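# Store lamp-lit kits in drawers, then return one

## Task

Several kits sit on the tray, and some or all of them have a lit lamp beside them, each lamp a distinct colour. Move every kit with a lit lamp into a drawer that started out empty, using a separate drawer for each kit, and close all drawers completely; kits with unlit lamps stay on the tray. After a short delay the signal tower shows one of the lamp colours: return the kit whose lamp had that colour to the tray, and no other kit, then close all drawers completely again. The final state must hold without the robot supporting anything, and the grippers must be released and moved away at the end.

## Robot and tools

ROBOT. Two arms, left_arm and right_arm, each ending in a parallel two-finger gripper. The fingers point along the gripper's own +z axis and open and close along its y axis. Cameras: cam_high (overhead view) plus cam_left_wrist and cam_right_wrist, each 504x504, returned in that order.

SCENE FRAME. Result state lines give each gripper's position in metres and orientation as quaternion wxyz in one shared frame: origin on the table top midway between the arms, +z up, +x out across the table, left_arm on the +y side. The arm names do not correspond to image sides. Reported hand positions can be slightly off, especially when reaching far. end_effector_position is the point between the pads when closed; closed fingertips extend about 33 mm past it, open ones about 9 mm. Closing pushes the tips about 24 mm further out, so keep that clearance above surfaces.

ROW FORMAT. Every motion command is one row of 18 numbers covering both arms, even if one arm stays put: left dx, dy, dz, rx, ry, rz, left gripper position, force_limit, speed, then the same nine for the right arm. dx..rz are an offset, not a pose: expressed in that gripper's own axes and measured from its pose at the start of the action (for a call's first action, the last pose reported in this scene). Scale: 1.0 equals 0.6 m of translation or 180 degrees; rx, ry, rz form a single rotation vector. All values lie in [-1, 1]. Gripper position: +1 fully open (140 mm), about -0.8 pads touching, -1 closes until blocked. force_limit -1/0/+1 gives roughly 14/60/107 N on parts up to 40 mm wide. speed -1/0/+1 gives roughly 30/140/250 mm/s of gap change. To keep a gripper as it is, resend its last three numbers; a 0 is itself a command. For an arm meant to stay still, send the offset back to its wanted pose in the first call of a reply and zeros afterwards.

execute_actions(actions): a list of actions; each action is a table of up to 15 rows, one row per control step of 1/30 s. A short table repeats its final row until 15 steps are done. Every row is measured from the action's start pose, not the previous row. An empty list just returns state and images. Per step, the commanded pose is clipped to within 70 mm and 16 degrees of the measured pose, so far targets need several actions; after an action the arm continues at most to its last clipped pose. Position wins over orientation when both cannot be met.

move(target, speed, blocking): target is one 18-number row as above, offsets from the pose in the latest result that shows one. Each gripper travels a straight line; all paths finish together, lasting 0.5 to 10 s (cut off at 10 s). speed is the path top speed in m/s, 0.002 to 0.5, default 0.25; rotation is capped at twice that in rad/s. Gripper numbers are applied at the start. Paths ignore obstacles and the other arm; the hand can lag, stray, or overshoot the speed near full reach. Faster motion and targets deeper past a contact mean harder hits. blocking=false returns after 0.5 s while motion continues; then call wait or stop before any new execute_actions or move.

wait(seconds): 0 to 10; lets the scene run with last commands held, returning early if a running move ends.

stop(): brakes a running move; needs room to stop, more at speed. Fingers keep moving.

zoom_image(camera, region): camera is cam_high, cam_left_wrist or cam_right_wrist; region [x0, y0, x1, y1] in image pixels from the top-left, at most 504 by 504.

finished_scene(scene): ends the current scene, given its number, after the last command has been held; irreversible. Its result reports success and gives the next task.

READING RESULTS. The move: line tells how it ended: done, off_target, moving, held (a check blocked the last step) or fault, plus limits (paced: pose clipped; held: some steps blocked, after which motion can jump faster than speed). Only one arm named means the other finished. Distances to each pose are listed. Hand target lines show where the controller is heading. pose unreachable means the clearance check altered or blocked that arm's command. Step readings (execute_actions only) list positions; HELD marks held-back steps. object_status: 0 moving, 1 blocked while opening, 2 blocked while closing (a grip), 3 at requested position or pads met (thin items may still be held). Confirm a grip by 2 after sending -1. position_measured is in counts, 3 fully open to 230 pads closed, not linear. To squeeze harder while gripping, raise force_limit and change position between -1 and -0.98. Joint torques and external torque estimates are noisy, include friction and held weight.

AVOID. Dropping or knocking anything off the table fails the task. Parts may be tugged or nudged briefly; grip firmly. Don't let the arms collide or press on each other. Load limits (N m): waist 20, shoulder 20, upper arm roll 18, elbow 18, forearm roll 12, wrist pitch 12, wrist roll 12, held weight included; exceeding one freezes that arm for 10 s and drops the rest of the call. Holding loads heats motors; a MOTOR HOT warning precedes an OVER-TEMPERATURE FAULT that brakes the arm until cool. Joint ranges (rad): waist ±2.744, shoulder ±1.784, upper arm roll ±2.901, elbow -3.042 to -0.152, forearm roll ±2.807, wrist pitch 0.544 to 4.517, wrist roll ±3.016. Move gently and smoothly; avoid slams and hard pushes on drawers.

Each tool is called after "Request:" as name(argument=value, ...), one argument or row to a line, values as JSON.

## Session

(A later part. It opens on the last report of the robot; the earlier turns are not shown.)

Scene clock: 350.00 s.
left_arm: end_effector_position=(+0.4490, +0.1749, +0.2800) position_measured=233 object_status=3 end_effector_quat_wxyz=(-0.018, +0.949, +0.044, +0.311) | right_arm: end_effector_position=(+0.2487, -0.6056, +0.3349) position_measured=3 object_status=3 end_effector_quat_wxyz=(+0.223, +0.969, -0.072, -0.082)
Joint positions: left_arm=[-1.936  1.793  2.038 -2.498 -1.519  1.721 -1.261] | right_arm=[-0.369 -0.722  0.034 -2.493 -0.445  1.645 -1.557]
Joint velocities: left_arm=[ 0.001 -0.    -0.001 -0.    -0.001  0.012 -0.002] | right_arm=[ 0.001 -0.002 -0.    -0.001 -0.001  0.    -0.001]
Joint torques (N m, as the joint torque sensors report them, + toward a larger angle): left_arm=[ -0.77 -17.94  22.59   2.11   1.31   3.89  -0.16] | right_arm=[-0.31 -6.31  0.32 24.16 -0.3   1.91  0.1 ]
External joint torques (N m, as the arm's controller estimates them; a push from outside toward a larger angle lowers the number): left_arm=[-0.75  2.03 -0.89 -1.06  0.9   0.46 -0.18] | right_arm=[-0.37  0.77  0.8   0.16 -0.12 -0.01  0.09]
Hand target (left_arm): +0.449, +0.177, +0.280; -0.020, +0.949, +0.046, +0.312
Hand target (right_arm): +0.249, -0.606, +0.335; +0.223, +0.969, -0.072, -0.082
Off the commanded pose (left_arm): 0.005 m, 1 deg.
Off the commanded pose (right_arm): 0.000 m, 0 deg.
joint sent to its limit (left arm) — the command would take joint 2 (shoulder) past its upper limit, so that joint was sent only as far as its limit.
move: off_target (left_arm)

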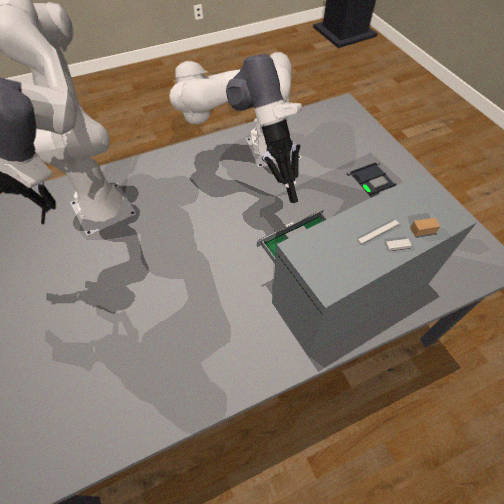

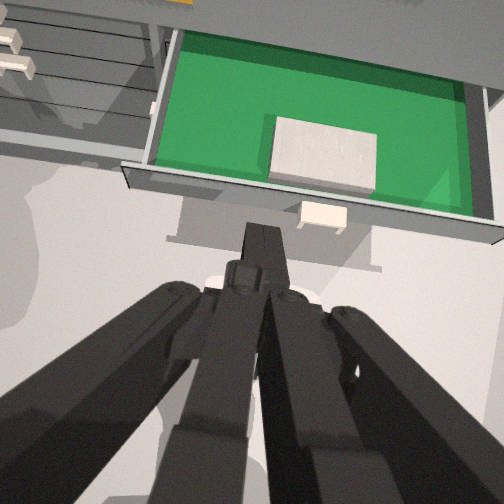

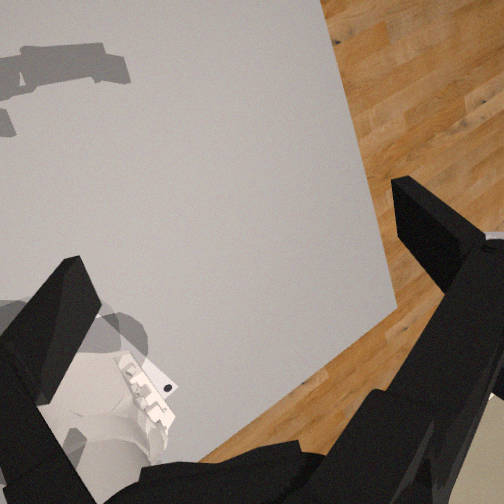

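Request:
move(
  target=[-0.03,0,0.07,0,0,0,-1,0,0,0,0,0,0,0,0,1,0,0],
  speed=0.06,
)

Request:
move(
  target=[0.165,0,0.12,0,0,0,-1,0,0,0,0,0,0,0,0,1,0,0],
  speed=0.06,
)

Scene clock: 352.43 s.
left_arm: end_effector_position=(+0.4593, +0.1755, +0.2346) position_measured=233 object_status=3 end_effector_quat_wxyz=(-0.019, +0.950, +0.042, +0.308) | right_arm: end_effector_position=(+0.2487, -0.6056, +0.3349) position_measured=3 object_status=3 end_effector_quat_wxyz=(+0.223, +0.969, -0.072, -0.082)
Joint positions: left_arm=[-1.969  1.793  1.911 -2.524 -1.605  1.796 -1.261] | right_arm=[-0.369 -0.722  0.034 -2.493 -0.445  1.645 -1.557]
Joint velocities: left_arm=[ 0.    -0.    -0.001 -0.001 -0.01   0.017 -0.001] | right_arm=[-0.001  0.001  0.001 -0.001  0.     0.001  0.001]
Joint torques (N m, as the joint torque sensors report them, + toward a larger angle): left_arm=[ -1.13 -18.27  23.79   1.84  -0.69   3.79   0.01] | right_arm=[-0.46 -6.42  0.31 24.26 -0.3   1.93  0.11]
External joint torques (N m, as the arm's controller estimates them; a push from outside toward a larger angle lowers the number): left_arm=[-1.19  0.48 -0.47  0.39 -1.18  0.36  0.  ] | right_arm=[-0.48  0.56  0.81  0.31 -0.12  0.01  0.09]
Hand target (left_arm): +0.460, +0.175, +0.235; -0.017, +0.949, +0.043, +0.311
Hand target (right_arm): +0.249, -0.606, +0.335; +0.223, +0.969, -0.072, -0.082
Off the commanded pose (left_arm): 0.001 m, 0 deg.
Off the commanded pose (right_arm): 0.000 m, 0 deg.
joint sent to its limit (left arm) — the command would take joint 2 (shoulder) past its upper limit, so that joint was sent only as far as its limit.
move: done

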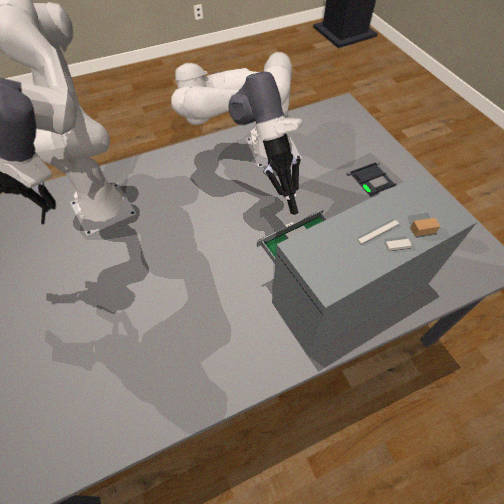

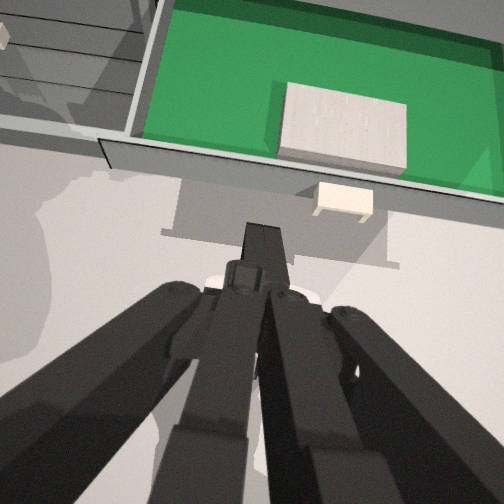

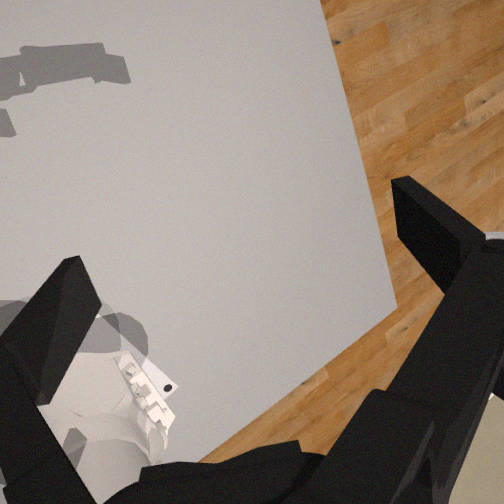

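Scene clock: 354.80 s.
left_arm: end_effector_position=(+0.5783, +0.1868, +0.2315) position_measured=233 object_status=3 end_effector_quat_wxyz=(-0.018, +0.952, +0.044, +0.302) | right_arm: end_effector_position=(+0.2487, -0.6056, +0.3349) position_measured=3 object_status=3 end_effector_quat_wxyz=(+0.223, +0.969, -0.072, -0.082)
Joint positions: left_arm=[-1.599  1.708  1.878 -2.205 -1.71   1.821 -1.209] | right_arm=[-0.369 -0.722  0.034 -2.493 -0.445  1.645 -1.557]
Joint velocities: left_arm=[ 0.004 -0.002 -0.001  0.003 -0.006  0.     0.002] | right_arm=[-0.001  0.001 -0.001 -0.    -0.001  0.001 -0.002]
Joint torques (N m, as the joint torque sensors report them, + toward a larger angle): left_arm=[  1.69 -24.73  28.96   1.65  -1.22   3.96   0.33] | right_arm=[-0.6  -6.27  0.51 24.19 -0.31  1.89  0.1 ]
External joint torques (N m, as the arm's controller estimates them; a push from outside toward a larger angle lowers the number): left_arm=[ 1.64  0.41 -0.11  1.74 -1.67  0.57  0.32] | right_arm=[-0.57  0.72  1.11  0.23 -0.13 -0.02  0.08]
Hand target (left_arm): +0.581, +0.185, +0.233; -0.016, +0.951, +0.041, +0.305
Hand target (right_arm): +0.249, -0.606, +0.335; +0.223, +0.969, -0.072, -0.082
Off the commanded pose (left_arm): 0.004 m, 1 deg.
Off the commanded pose (right_arm): 0.000 m, 0 deg.
move: off_target (left_arm)

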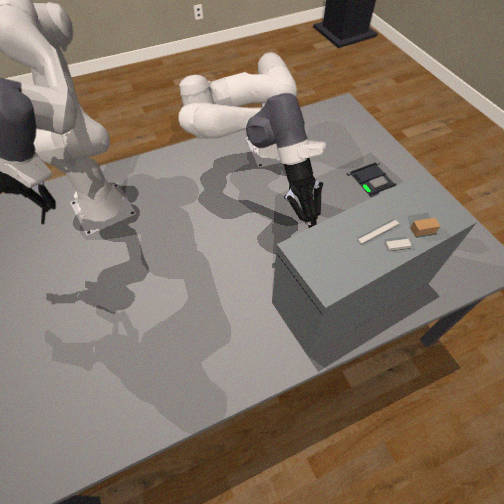

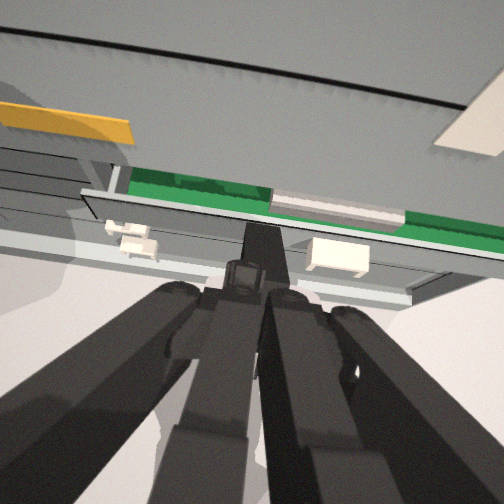

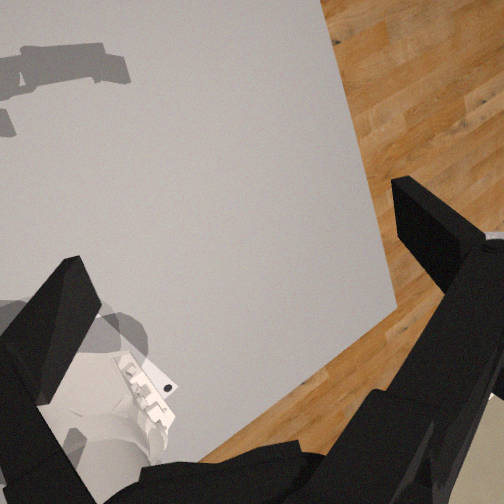

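Request:
move(
  target=[0.05,0,0.052,0,0.04,0,-1,0,0,0,0,0,0,0,0,1,0,0],
  speed=0.04,
)

Scene clock: 357.53 s.
left_arm: end_effector_position=(+0.6108, +0.1885, +0.2130) position_measured=233 object_status=3 end_effector_quat_wxyz=(-0.019, +0.938, +0.042, +0.342) | right_arm: end_effector_position=(+0.2487, -0.6056, +0.3349) position_measured=3 object_status=3 end_effector_quat_wxyz=(+0.223, +0.969, -0.072, -0.082)
Joint positions: left_arm=[-1.57   1.791  1.817 -2.189 -1.85   1.905 -1.208] | right_arm=[-0.369 -0.722  0.034 -2.493 -0.445  1.645 -1.557]
Joint velocities: left_arm=[ 0.001  0.     0.    -0.002 -0.001  0.    -0.001] | right_arm=[-0.     0.001 -0.001  0.001  0.001  0.     0.   ]
Joint torques (N m, as the joint torque sensors report them, + toward a larger angle): left_arm=[  7.21 -22.77  29.75   1.64  -4.21   8.35   0.24] | right_arm=[-0.58 -6.29  0.37 24.49 -0.29  1.91  0.16]
External joint torques (N m, as the arm's controller estimates them; a push from outside toward a larger angle lowers the number): left_arm=[ 7.1   2.76  0.33  4.46 -4.68  4.92  0.22] | right_arm=[-0.57  0.73  0.92  0.47 -0.11 -0.01  0.14]
Hand target (left_arm): +0.621, +0.191, +0.223; -0.020, +0.932, +0.043, +0.360
Hand target (right_arm): +0.249, -0.606, +0.335; +0.223, +0.969, -0.072, -0.082
Off the commanded pose (left_arm): 0.014 m, 2 deg.
Off the commanded pose (right_arm): 0.000 m, 0 deg.
joint sent to its limit (left arm) — the command would take joint 2 (shoulder) past its upper limit, so that joint was sent only as far as its limit.
move: off_target (left_arm)

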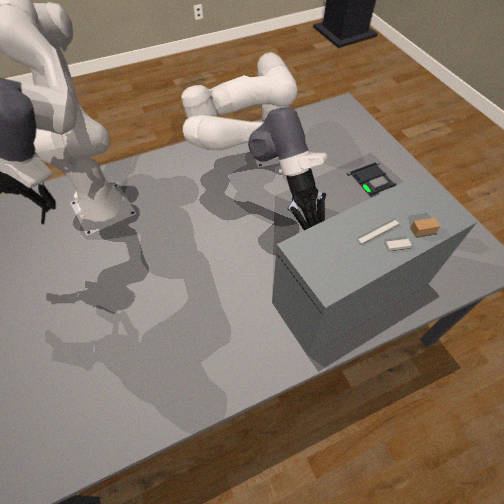

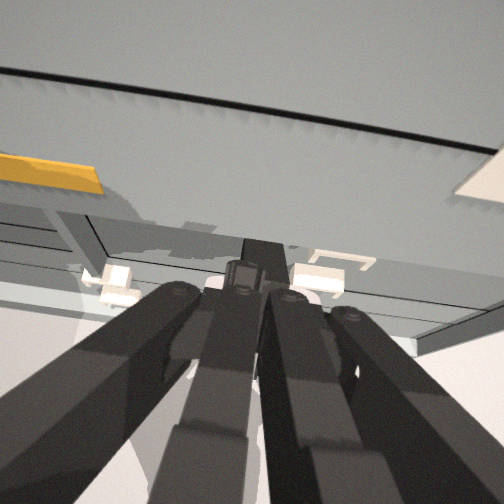

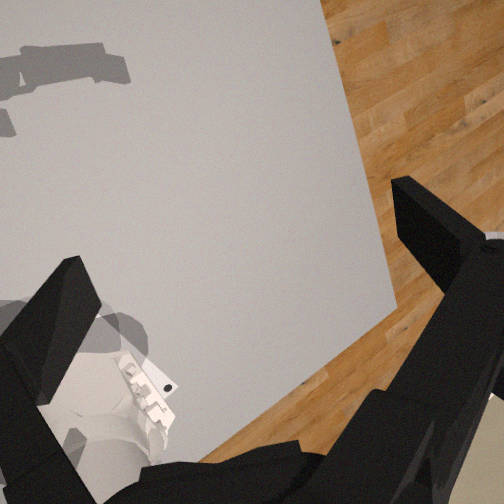

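Request:
move(
  target=[-0.08,0,-0.04,0,0.06,0,-1,0,0,0,0,0,0,0,0,1,0,0],
  speed=0.06,
)

Scene clock: 360.70 s.
left_arm: end_effector_position=(+0.5607, +0.1815, +0.2001) position_measured=233 object_status=3 end_effector_quat_wxyz=(-0.021, +0.902, +0.039, +0.429) | right_arm: end_effector_position=(+0.2487, -0.6056, +0.3349) position_measured=3 object_status=3 end_effector_quat_wxyz=(+0.223, +0.969, -0.072, -0.082)
Joint positions: left_arm=[-1.882  1.792  1.628 -2.427 -1.966  2.212 -1.194] | right_arm=[-0.369 -0.722  0.034 -2.493 -0.445  1.645 -1.557]
Joint velocities: left_arm=[-0.001  0.001 -0.    -0.002 -0.003  0.012  0.001] | right_arm=[ 0.    -0.001 -0.     0.    -0.002  0.    -0.001]
Joint torques (N m, as the joint torque sensors report them, + toward a larger angle): left_arm=[ -2.51 -17.67  25.76  -4.73  -0.52   3.76   0.33] | right_arm=[-0.45 -6.38  0.47 24.45 -0.3   1.88  0.14]
External joint torques (N m, as the arm's controller estimates them; a push from outside toward a larger angle lowers the number): left_arm=[-2.58  1.32 -1.27 -1.04 -1.21  0.4   0.31] | right_arm=[-0.46  0.7   1.01  0.42 -0.12 -0.04  0.12]
Hand target (left_arm): +0.561, +0.182, +0.201; -0.022, +0.901, +0.038, +0.431
Hand target (right_arm): +0.249, -0.606, +0.335; +0.223, +0.969, -0.072, -0.082
Off the commanded pose (left_arm): 0.003 m, 0 deg.
Off the commanded pose (right_arm): 0.000 m, 0 deg.
joint sent to its limit (left arm) — the command would take joint 2 (shoulder) past its upper limit, so that joint was sent only as far as its limit.
move: done

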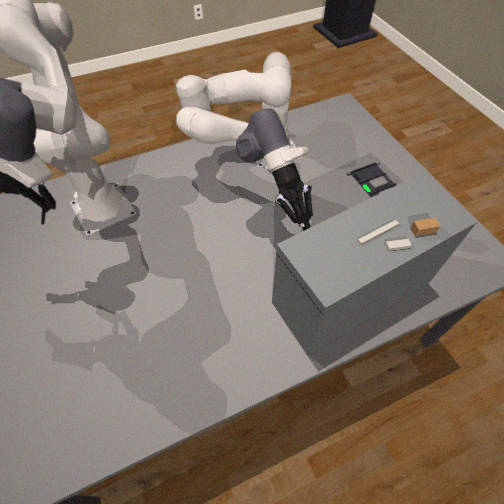

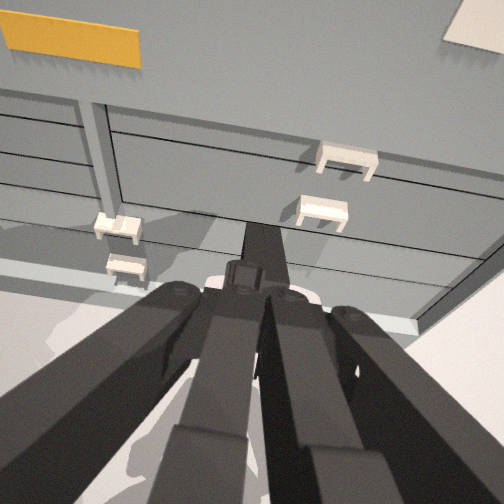

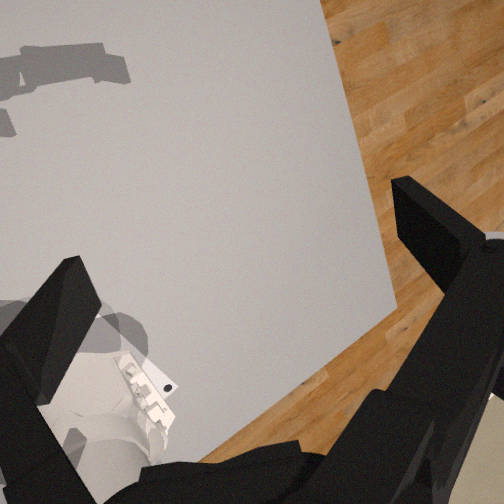

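Request:
move(
  target=[0.077,0,0.068,0,0.02,0,-1,0,0,0,0,0,0,0,0,1,0,0],
  speed=0.04,
)

Request:
move(
  target=[-0.1,0,-0.12,0,0,0,-0.15,0,0,0,0,0,0,0,0,1,0,0],
  speed=0.08,
)

Scene clock: 364.97 s.
left_arm: end_effector_position=(+0.6136, +0.1868, +0.2045) position_measured=233 object_status=3 end_effector_quat_wxyz=(-0.022, +0.893, +0.040, +0.447) | right_arm: end_effector_position=(+0.2487, -0.6056, +0.3349) position_measured=3 object_status=3 end_effector_quat_wxyz=(+0.223, +0.969, -0.072, -0.082)
Joint positions: left_arm=[-1.729  1.792  1.631 -2.293 -2.029  2.257 -1.159] | right_arm=[-0.369 -0.722  0.034 -2.493 -0.445  1.645 -1.557]
Joint velocities: left_arm=[-0.    -0.    -0.     0.     0.001 -0.     0.01 ] | right_arm=[-0.    -0.001  0.001 -0.001  0.001  0.001  0.001]
Joint torques (N m, as the joint torque sensors report them, + toward a larger angle): left_arm=[  9.86 -20.37  29.42   4.85  -2.96   5.58   0.48] | right_arm=[-0.46 -6.43  0.68 24.24 -0.27  1.91  0.1 ]
External joint torques (N m, as the arm's controller estimates them; a push from outside toward a larger angle lowers the number): left_arm=[ 9.91  1.4   0.56  8.95 -3.67  2.27  0.46] | right_arm=[-0.51  0.71  1.17  0.16 -0.09 -0.02  0.08]
Hand target (left_arm): +0.621, +0.187, +0.210; -0.022, +0.889, +0.038, +0.456
Hand target (right_arm): +0.249, -0.606, +0.335; +0.223, +0.969, -0.072, -0.082
Off the commanded pose (left_arm): 0.009 m, 1 deg.
Off the commanded pose (right_arm): 0.000 m, 0 deg.
joint sent to its limit (left arm) — the command would take joint 2 (shoulder) past its upper limit, so that joint was sent only as far as its limit.
move: off_target (left_arm)

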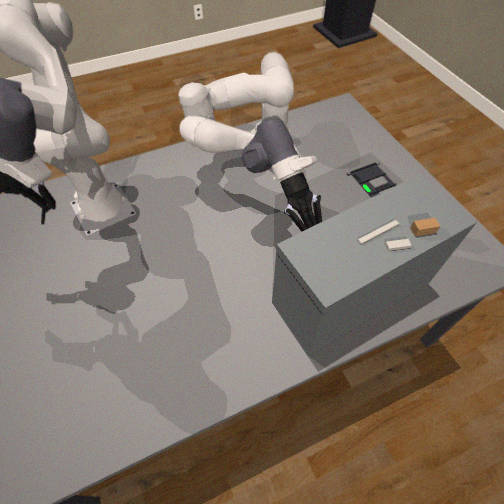

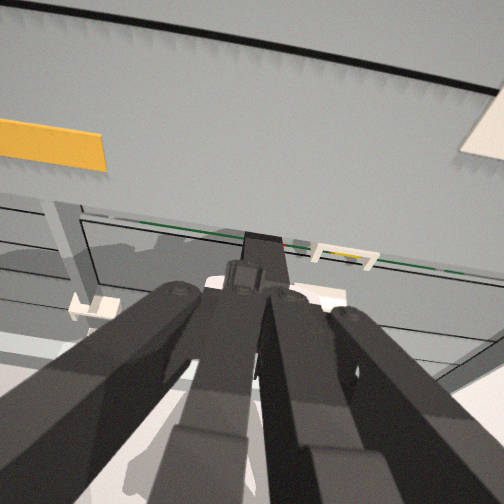

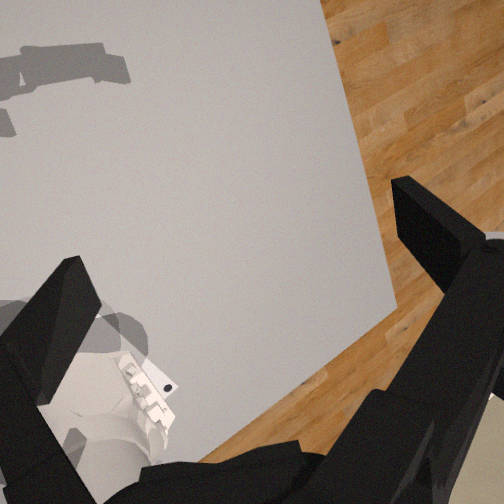

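Scene clock: 366.50 s.
left_arm: end_effector_position=(+0.5233, +0.1868, +0.2055) position_measured=148 object_status=3 end_effector_quat_wxyz=(-0.028, +0.889, +0.042, +0.455) | right_arm: end_effector_position=(+0.2487, -0.6056, +0.3349) position_measured=3 object_status=3 end_effector_quat_wxyz=(+0.223, +0.969, -0.072, -0.082)
Joint positions: left_arm=[-2.041  1.78   1.572 -2.547 -1.967  2.309 -1.217] | right_arm=[-0.369 -0.722  0.034 -2.493 -0.445  1.645 -1.557]
Joint velocities: left_arm=[-0.005 -0.02  -0.003 -0.     0.009  0.02  -0.02 ] | right_arm=[-0.    -0.001  0.001 -0.    -0.001  0.    -0.   ]
Joint torques (N m, as the joint torque sensors report them, + toward a larger angle): left_arm=[ -5.59 -18.39  24.    -0.46   1.14   1.91   0.05] | right_arm=[-0.48 -6.55  0.49 24.34 -0.28  1.93  0.11]
External joint torques (N m, as the arm's controller estimates them; a push from outside toward a larger angle lowers the number): left_arm=[-5.66 -2.04 -1.18  3.29  0.34 -1.44  0.02] | right_arm=[-0.5   0.67  1.    0.22 -0.09  0.01  0.09]
Hand target (left_arm): +0.521, +0.178, +0.201; -0.023, +0.892, +0.039, +0.450
Hand target (right_arm): +0.249, -0.606, +0.335; +0.223, +0.969, -0.072, -0.082
Off the commanded pose (left_arm): 0.011 m, 1 deg.
Off the commanded pose (right_arm): 0.000 m, 0 deg.
move: off_target (left_arm)

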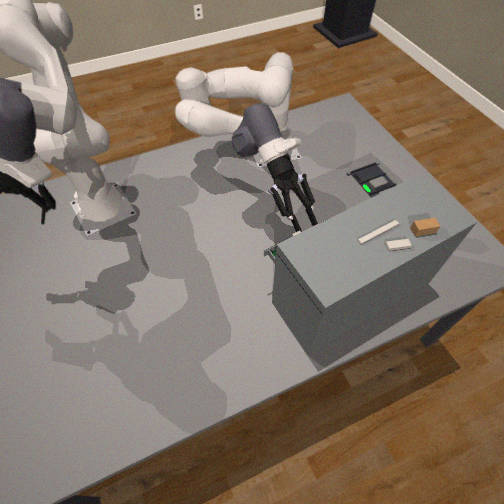

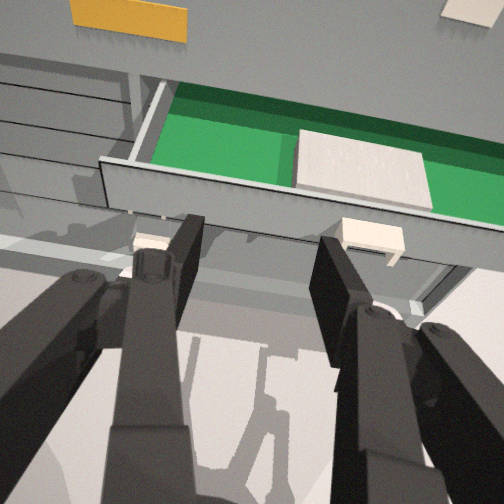

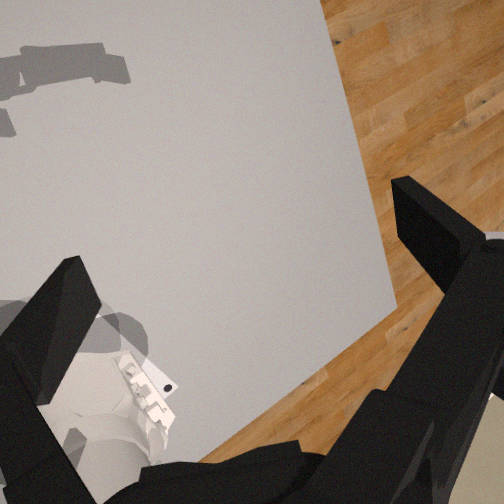

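Request:
move(
  target=[0.008,-0.025,-0.03,0,0,0,-0.15,0,0,0,0,0,0,0,0,1,0,0],
  speed=0.04,
)

Request:
move(
  target=[0,0,0,0,0,0,-1,0,0,0,0,0,0,0,0,1,0,0],
)

Request:
move(
  target=[0.1,0,0.135,0,0,0,-1,0,0,0,0,0,0,0,0,1,0,0],
  speed=0.04,
)

Scene clock: 370.23 s.
left_arm: end_effector_position=(+0.5114, +0.2004, +0.2209) position_measured=148 object_status=3 end_effector_quat_wxyz=(-0.026, +0.887, +0.047, +0.458) | right_arm: end_effector_position=(+0.2487, -0.6056, +0.3349) position_measured=3 object_status=3 end_effector_quat_wxyz=(+0.223, +0.969, -0.072, -0.082)
Joint positions: left_arm=[-2.069  1.776  1.604 -2.601 -1.951  2.289 -1.201] | right_arm=[-0.369 -0.722  0.034 -2.493 -0.445  1.645 -1.557]
Joint velocities: left_arm=[-0.003  0.001  0.    -0.003  0.004 -0.016  0.017] | right_arm=[-0.002  0.    -0.001  0.001 -0.    -0.     0.001]
Joint torques (N m, as the joint torque sensors report them, + toward a larger angle): left_arm=[ -1.51 -15.44  25.74  -2.72   1.78   2.83   0.39] | right_arm=[-0.66 -6.7   0.58 24.27 -0.28  1.92  0.11]
External joint torques (N m, as the arm's controller estimates them; a push from outside toward a larger angle lowers the number): left_arm=[-1.54  0.23  1.59  0.16  1.01 -0.49  0.37] | right_arm=[-0.61  0.42  1.18  0.16 -0.09 -0.01  0.09]
Hand target (left_arm): +0.510, +0.200, +0.220; -0.028, +0.889, +0.042, +0.455
Hand target (right_arm): +0.249, -0.606, +0.335; +0.223, +0.969, -0.072, -0.082
Off the commanded pose (left_arm): 0.002 m, 1 deg.
Off the commanded pose (right_arm): 0.000 m, 0 deg.
move: done

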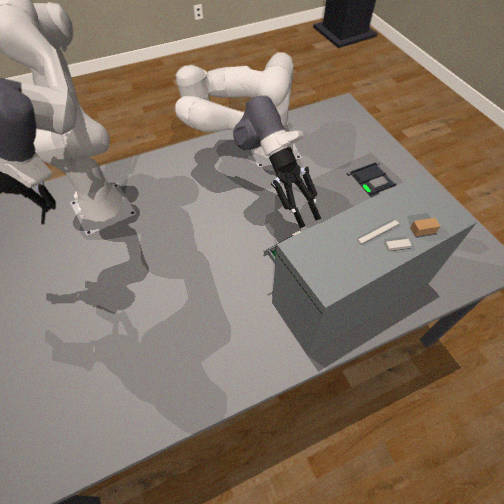

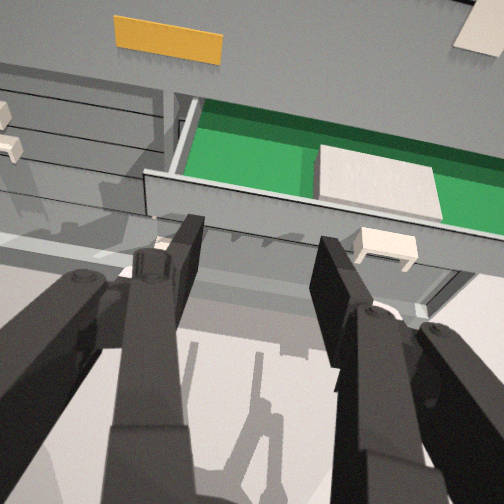

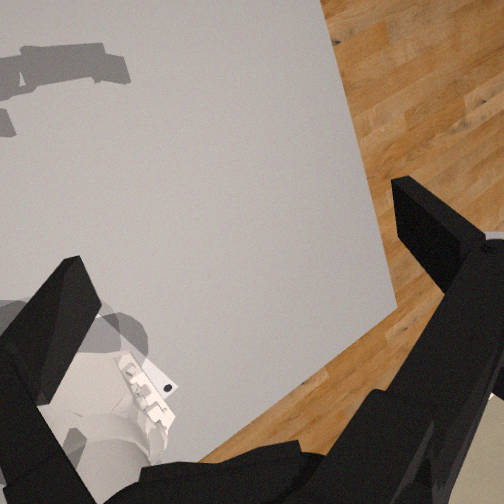

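Scene clock: 370.83 s.
left_arm: end_effector_position=(+0.5114, +0.2004, +0.2209) position_measured=233 object_status=3 end_effector_quat_wxyz=(-0.026, +0.887, +0.047, +0.458) | right_arm: end_effector_position=(+0.2487, -0.6056, +0.3349) position_measured=3 object_status=3 end_effector_quat_wxyz=(+0.223, +0.969, -0.072, -0.082)
Joint positions: left_arm=[-2.069  1.776  1.604 -2.601 -1.951  2.289 -1.201] | right_arm=[-0.369 -0.722  0.034 -2.493 -0.445  1.645 -1.557]
Joint velocities: left_arm=[-0.002  0.001  0.001 -0.001 -0.    -0.001  0.   ] | right_arm=[-0.001 -0.     0.    -0.001 -0.001 -0.    -0.   ]
Joint torques (N m, as the joint torque sensors report them, + toward a larger angle): left_arm=[  0.72 -16.48  24.87  -2.46   0.57   3.27   0.08] | right_arm=[-0.42 -6.51  0.45 24.44 -0.27  1.91  0.12]
External joint torques (N m, as the arm's controller estimates them; a push from outside toward a larger angle lowers the number): left_arm=[ 0.8  -0.79  0.59  0.38 -0.19 -0.06  0.06] | right_arm=[-0.4   0.61  1.02  0.42 -0.08  0.    0.1 ]
Hand target (left_arm): +0.511, +0.200, +0.221; -0.026, +0.887, +0.047, +0.458
Hand target (right_arm): +0.249, -0.606, +0.335; +0.223, +0.969, -0.072, -0.082
Off the commanded pose (left_arm): 0.000 m, 0 deg.
Off the commanded pose (right_arm): 0.000 m, 0 deg.
move: done

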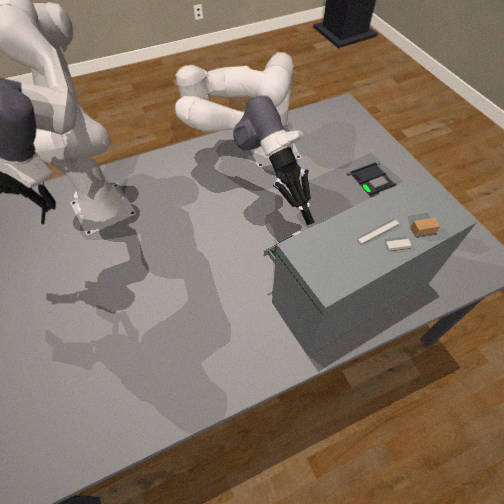

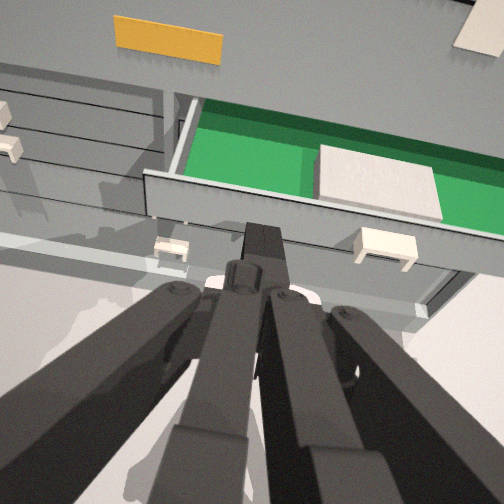

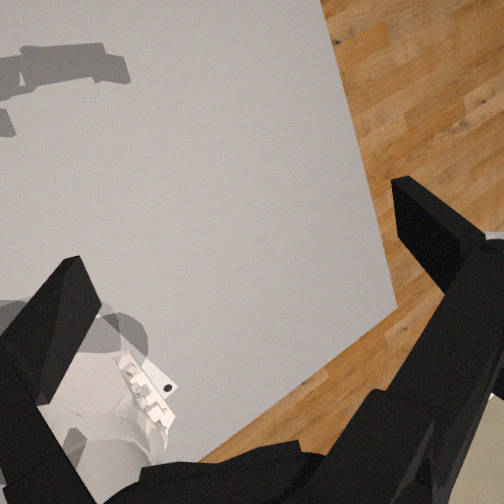

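Scene clock: 373.63 s.
left_arm: end_effector_position=(+0.6064, +0.2122, +0.2131) position_measured=233 object_status=3 end_effector_quat_wxyz=(-0.025, +0.893, +0.048, +0.446) | right_arm: end_effector_position=(+0.2487, -0.6056, +0.3349) position_measured=3 object_status=3 end_effector_quat_wxyz=(+0.223, +0.969, -0.072, -0.082)
Joint positions: left_arm=[-1.727  1.777  1.645 -2.34  -2.027  2.239 -1.124] | right_arm=[-0.369 -0.722  0.034 -2.493 -0.445  1.645 -1.557]
Joint velocities: left_arm=[ 0.004  0.012  0.006  0.    -0.001 -0.017  0.003] | right_arm=[-0.     0.001 -0.002 -0.001  0.001 -0.     0.001]
Joint torques (N m, as the joint torque sensors report them, + toward a larger angle): left_arm=[  4.6  -18.79  33.23   0.78  -1.93   5.08   0.27] | right_arm=[-0.52 -6.54  0.53 24.31 -0.28  1.93  0.11]
External joint torques (N m, as the arm's controller estimates them; a push from outside toward a larger angle lowers the number): left_arm=[ 4.74  2.23  4.89  4.13 -2.6   1.81  0.25] | right_arm=[-0.53  0.54  1.07  0.29 -0.1   0.01  0.09]
Hand target (left_arm): +0.611, +0.212, +0.221; -0.025, +0.889, +0.048, +0.455
Hand target (right_arm): +0.249, -0.606, +0.335; +0.223, +0.969, -0.072, -0.082
Off the commanded pose (left_arm): 0.011 m, 2 deg.
Off the commanded pose (right_arm): 0.000 m, 0 deg.
move: off_target (left_arm)

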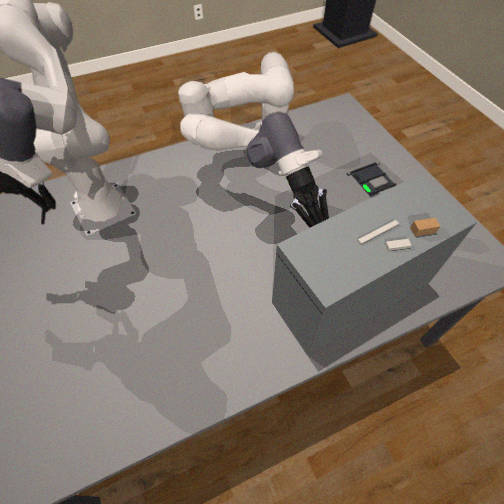

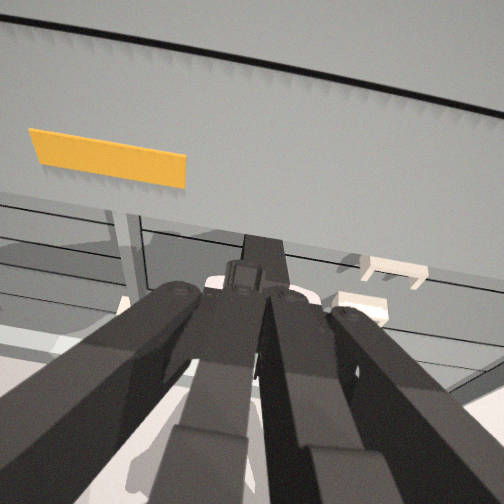

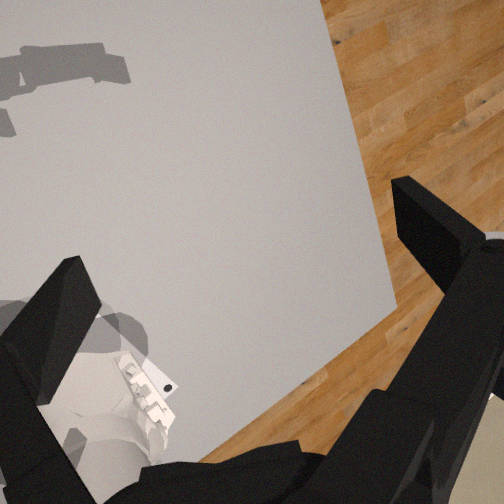

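Request:
move(
  target=[0.006,0,0.016,0,0,0,-1,0,0,0,0,0,0,0,0,1,0,0],
  speed=0.02,
)

Request:
move(
  target=[-0.07,0,-0.065,0,0,0,-1,0,0,0,0,0,0,0,0,1,0,0],
  speed=0.08,
)

Request:
move(
  target=[-0.0,-0.28,0.0,0,-0.05,0,-0.15,0,0,0,0,0,0,0,0,1,0,0],
  speed=0.1,
)

Scene clock: 376.77 s.
left_arm: end_effector_position=(+0.6093, +0.2123, +0.2111) position_measured=233 object_status=3 end_effector_quat_wxyz=(-0.025, +0.895, +0.048, +0.443) | right_arm: end_effector_position=(+0.2487, -0.6056, +0.3349) position_measured=3 object_status=3 end_effector_quat_wxyz=(+0.223, +0.969, -0.072, -0.082)
Joint positions: left_arm=[-1.715  1.778  1.647 -2.329 -2.027  2.231 -1.124] | right_arm=[-0.369 -0.722  0.034 -2.493 -0.445  1.645 -1.557]
Joint velocities: left_arm=[ 0.002  0.001  0.003 -0.001 -0.    -0.005 -0.001] | right_arm=[-0.     0.002  0.001 -0.002  0.    -0.001  0.   ]
Joint torques (N m, as the joint torque sensors report them, + toward a larger angle): left_arm=[ 11.83 -18.52  26.87   6.76  -2.31   4.37   0.29] | right_arm=[-0.48 -6.38  0.53 24.45 -0.25  1.92  0.14]
External joint torques (N m, as the arm's controller estimates them; a push from outside toward a larger angle lowers the number): left_arm=[11.72  2.63 -1.64 10.3  -2.97  1.06  0.27] | right_arm=[-0.51  0.67  1.05  0.44 -0.07  0.    0.12]
Hand target (left_arm): +0.616, +0.213, +0.210; -0.025, +0.893, +0.048, +0.446
Hand target (right_arm): +0.249, -0.606, +0.335; +0.223, +0.969, -0.072, -0.082
Off the commanded pose (left_arm): 0.007 m, 0 deg.
Off the commanded pose (right_arm): 0.000 m, 0 deg.
move: off_target (left_arm)

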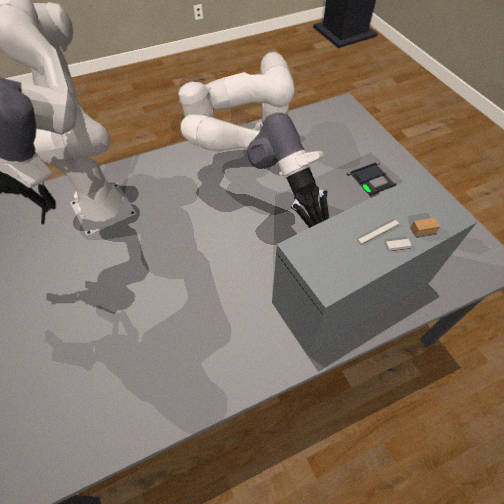

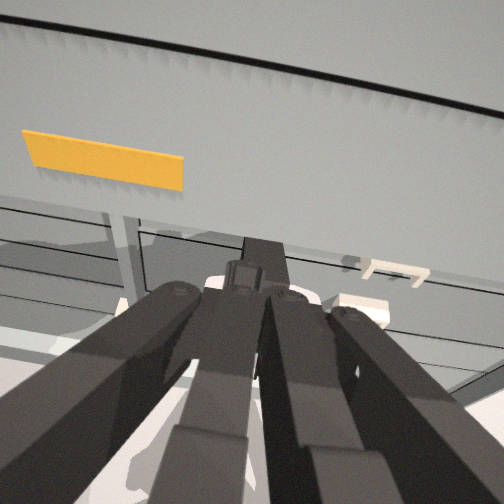

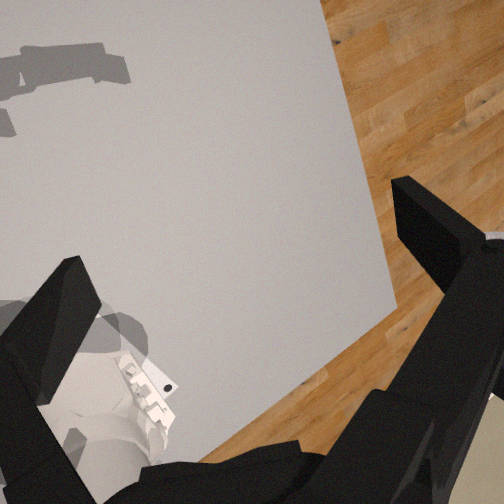

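Scene clock: 377.83 s.
left_arm: end_effector_position=(+0.5545, +0.2039, +0.2016) position_measured=233 object_status=3 end_effector_quat_wxyz=(-0.024, +0.895, +0.044, +0.444) | right_arm: end_effector_position=(+0.2487, -0.6056, +0.3349) position_measured=3 object_status=3 end_effector_quat_wxyz=(+0.223, +0.969, -0.072, -0.082)
Joint positions: left_arm=[-1.905  1.789  1.6   -2.482 -2.017  2.248 -1.15 ] | right_arm=[-0.369 -0.722  0.034 -2.493 -0.445  1.645 -1.557]
Joint velocities: left_arm=[-0.001  0.    -0.003 -0.004  0.003  0.009 -0.017] | right_arm=[ 0.001 -0.002 -0.     0.001 -0.001 -0.001 -0.001]
Joint torques (N m, as the joint torque sensors report them, + toward a larger angle): left_arm=[ -0.74 -18.39  25.02  -5.08   1.65   3.76  -0.08] | right_arm=[-0.4  -6.34  0.51 24.49 -0.3   1.91  0.13]
External joint torques (N m, as the arm's controller estimates them; a push from outside toward a larger angle lowers the number): left_arm=[-0.69 -0.58 -1.24 -1.52  0.96  0.46 -0.1 ] | right_arm=[-0.42  0.85  1.04  0.39 -0.11 -0.02  0.11]
Hand target (left_arm): +0.554, +0.206, +0.202; -0.026, +0.894, +0.047, +0.444
Hand target (right_arm): +0.249, -0.606, +0.335; +0.223, +0.969, -0.072, -0.082
Off the commanded pose (left_arm): 0.003 m, 0 deg.
Off the commanded pose (right_arm): 0.000 m, 0 deg.
move: done

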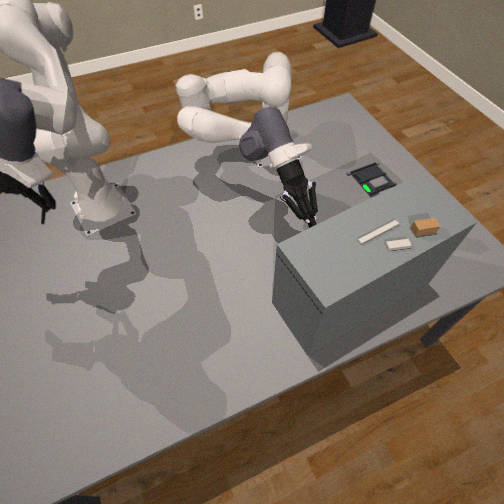

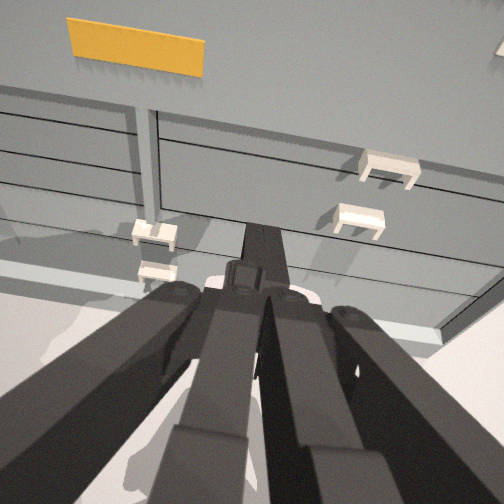

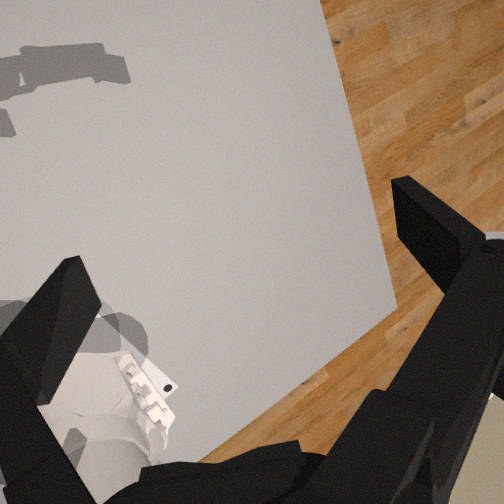

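Scene clock: 380.20 s.
left_arm: end_effector_position=(+0.5378, +0.3691, +0.1997) position_measured=148 object_status=3 end_effector_quat_wxyz=(-0.013, +0.927, +0.051, +0.371) | right_arm: end_effector_position=(+0.2487, -0.6056, +0.3349) position_measured=3 object_status=3 end_effector_quat_wxyz=(+0.223, +0.969, -0.072, -0.082)
Joint positions: left_arm=[-1.581  1.701  1.745 -2.598 -2.034  1.907 -0.762] | right_arm=[-0.369 -0.722  0.034 -2.493 -0.445  1.645 -1.557]
Joint velocities: left_arm=[ 0.001  0.     0.001  0.     0.001 -0.008  0.028] | right_arm=[-0.002 -0.     0.001  0.001 -0.001 -0.     0.002]
Joint torques (N m, as the joint torque sensors report them, + toward a larger angle): left_arm=[  2.18 -15.31  25.64   1.15   0.86   2.35   0.27] | right_arm=[-0.54 -6.4   0.38 24.35 -0.26  1.92  0.14]
External joint torques (N m, as the arm's controller estimates them; a push from outside toward a larger angle lowers the number): left_arm=[ 2.16  1.53  0.74  0.42  0.89 -0.63  0.25] | right_arm=[-0.53  0.71  0.92  0.28 -0.08  0.    0.11]
Hand target (left_arm): +0.537, +0.371, +0.200; -0.017, +0.928, +0.046, +0.369
Hand target (right_arm): +0.249, -0.606, +0.335; +0.223, +0.969, -0.072, -0.082
Off the commanded pose (left_arm): 0.003 m, 1 deg.
Off the commanded pose (right_arm): 0.000 m, 0 deg.
move: done

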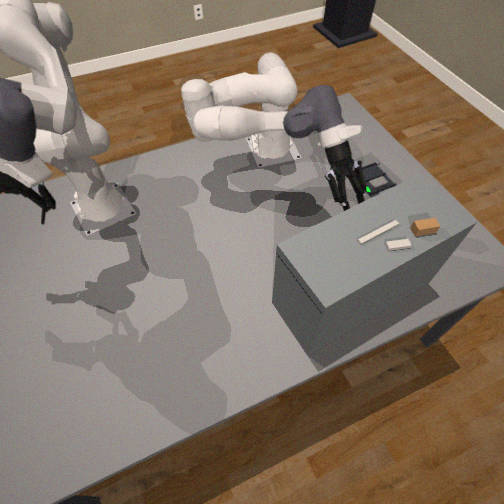

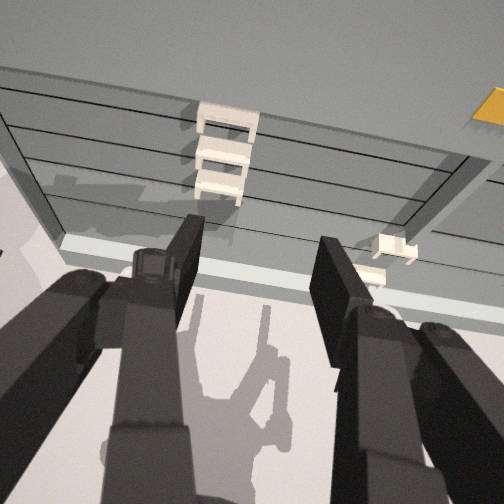

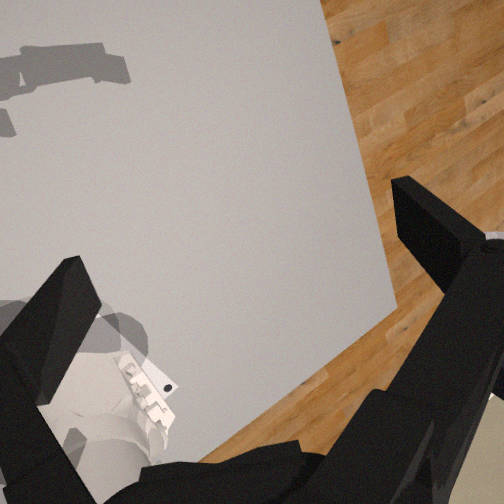

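Request:
move(
  target=[0.035,-0.045,0.08,0,0,0,-0.15,0,0,0,0,0,0,0,0,1,0,0],
  speed=0.05,
)

Scene clock: 383.77 s.
left_arm: end_effector_position=(+0.5818, +0.4019, +0.1793) position_measured=148 object_status=3 end_effector_quat_wxyz=(-0.013, +0.927, +0.055, +0.370) | right_arm: end_effector_position=(+0.2487, -0.6056, +0.3349) position_measured=3 object_status=3 end_effector_quat_wxyz=(+0.223, +0.969, -0.072, -0.082)
Joint positions: left_arm=[-1.4    1.695  1.695 -2.471 -2.12   1.905 -0.711] | right_arm=[-0.369 -0.722  0.034 -2.493 -0.445  1.645 -1.557]
Joint velocities: left_arm=[ 0.002  0.001 -0.     0.005 -0.006 -0.001  0.014] | right_arm=[ 0.001  0.     0.    -0.001  0.002 -0.001  0.001]
Joint torques (N m, as the joint torque sensors report them, + toward a larger angle): left_arm=[  2.28 -19.57  26.21   1.89  -1.28   2.37   0.25] | right_arm=[-0.47 -6.43  0.5  24.4  -0.3   1.93  0.12]
External joint torques (N m, as the arm's controller estimates them; a push from outside toward a larger angle lowers the number): left_arm=[ 2.33 -0.46 -0.94  2.41 -1.2  -0.52  0.23] | right_arm=[-0.53  0.64  0.98  0.38 -0.12  0.01  0.1 ]
Hand target (left_arm): +0.583, +0.400, +0.178; -0.011, +0.928, +0.052, +0.370
Hand target (right_arm): +0.249, -0.606, +0.335; +0.223, +0.969, -0.072, -0.082
Off the commanded pose (left_arm): 0.002 m, 0 deg.
Off the commanded pose (right_arm): 0.000 m, 0 deg.
move: done

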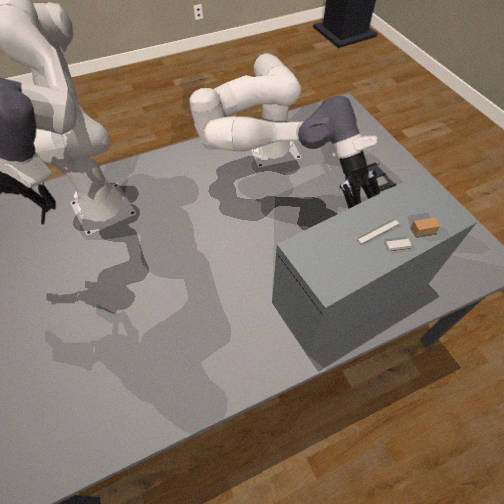

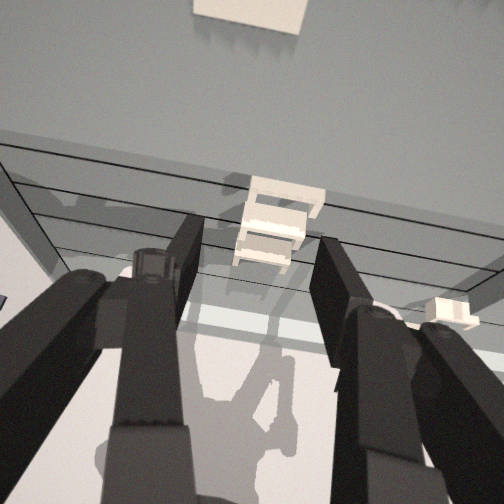

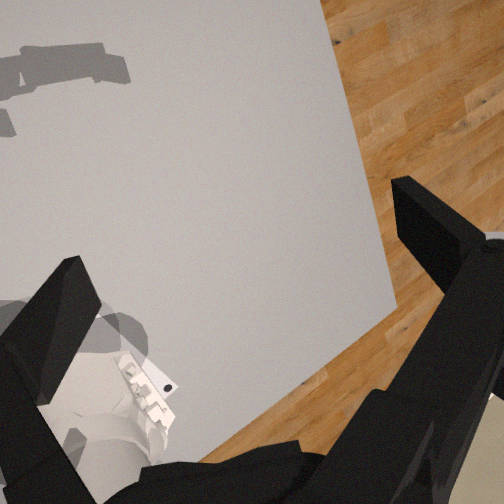

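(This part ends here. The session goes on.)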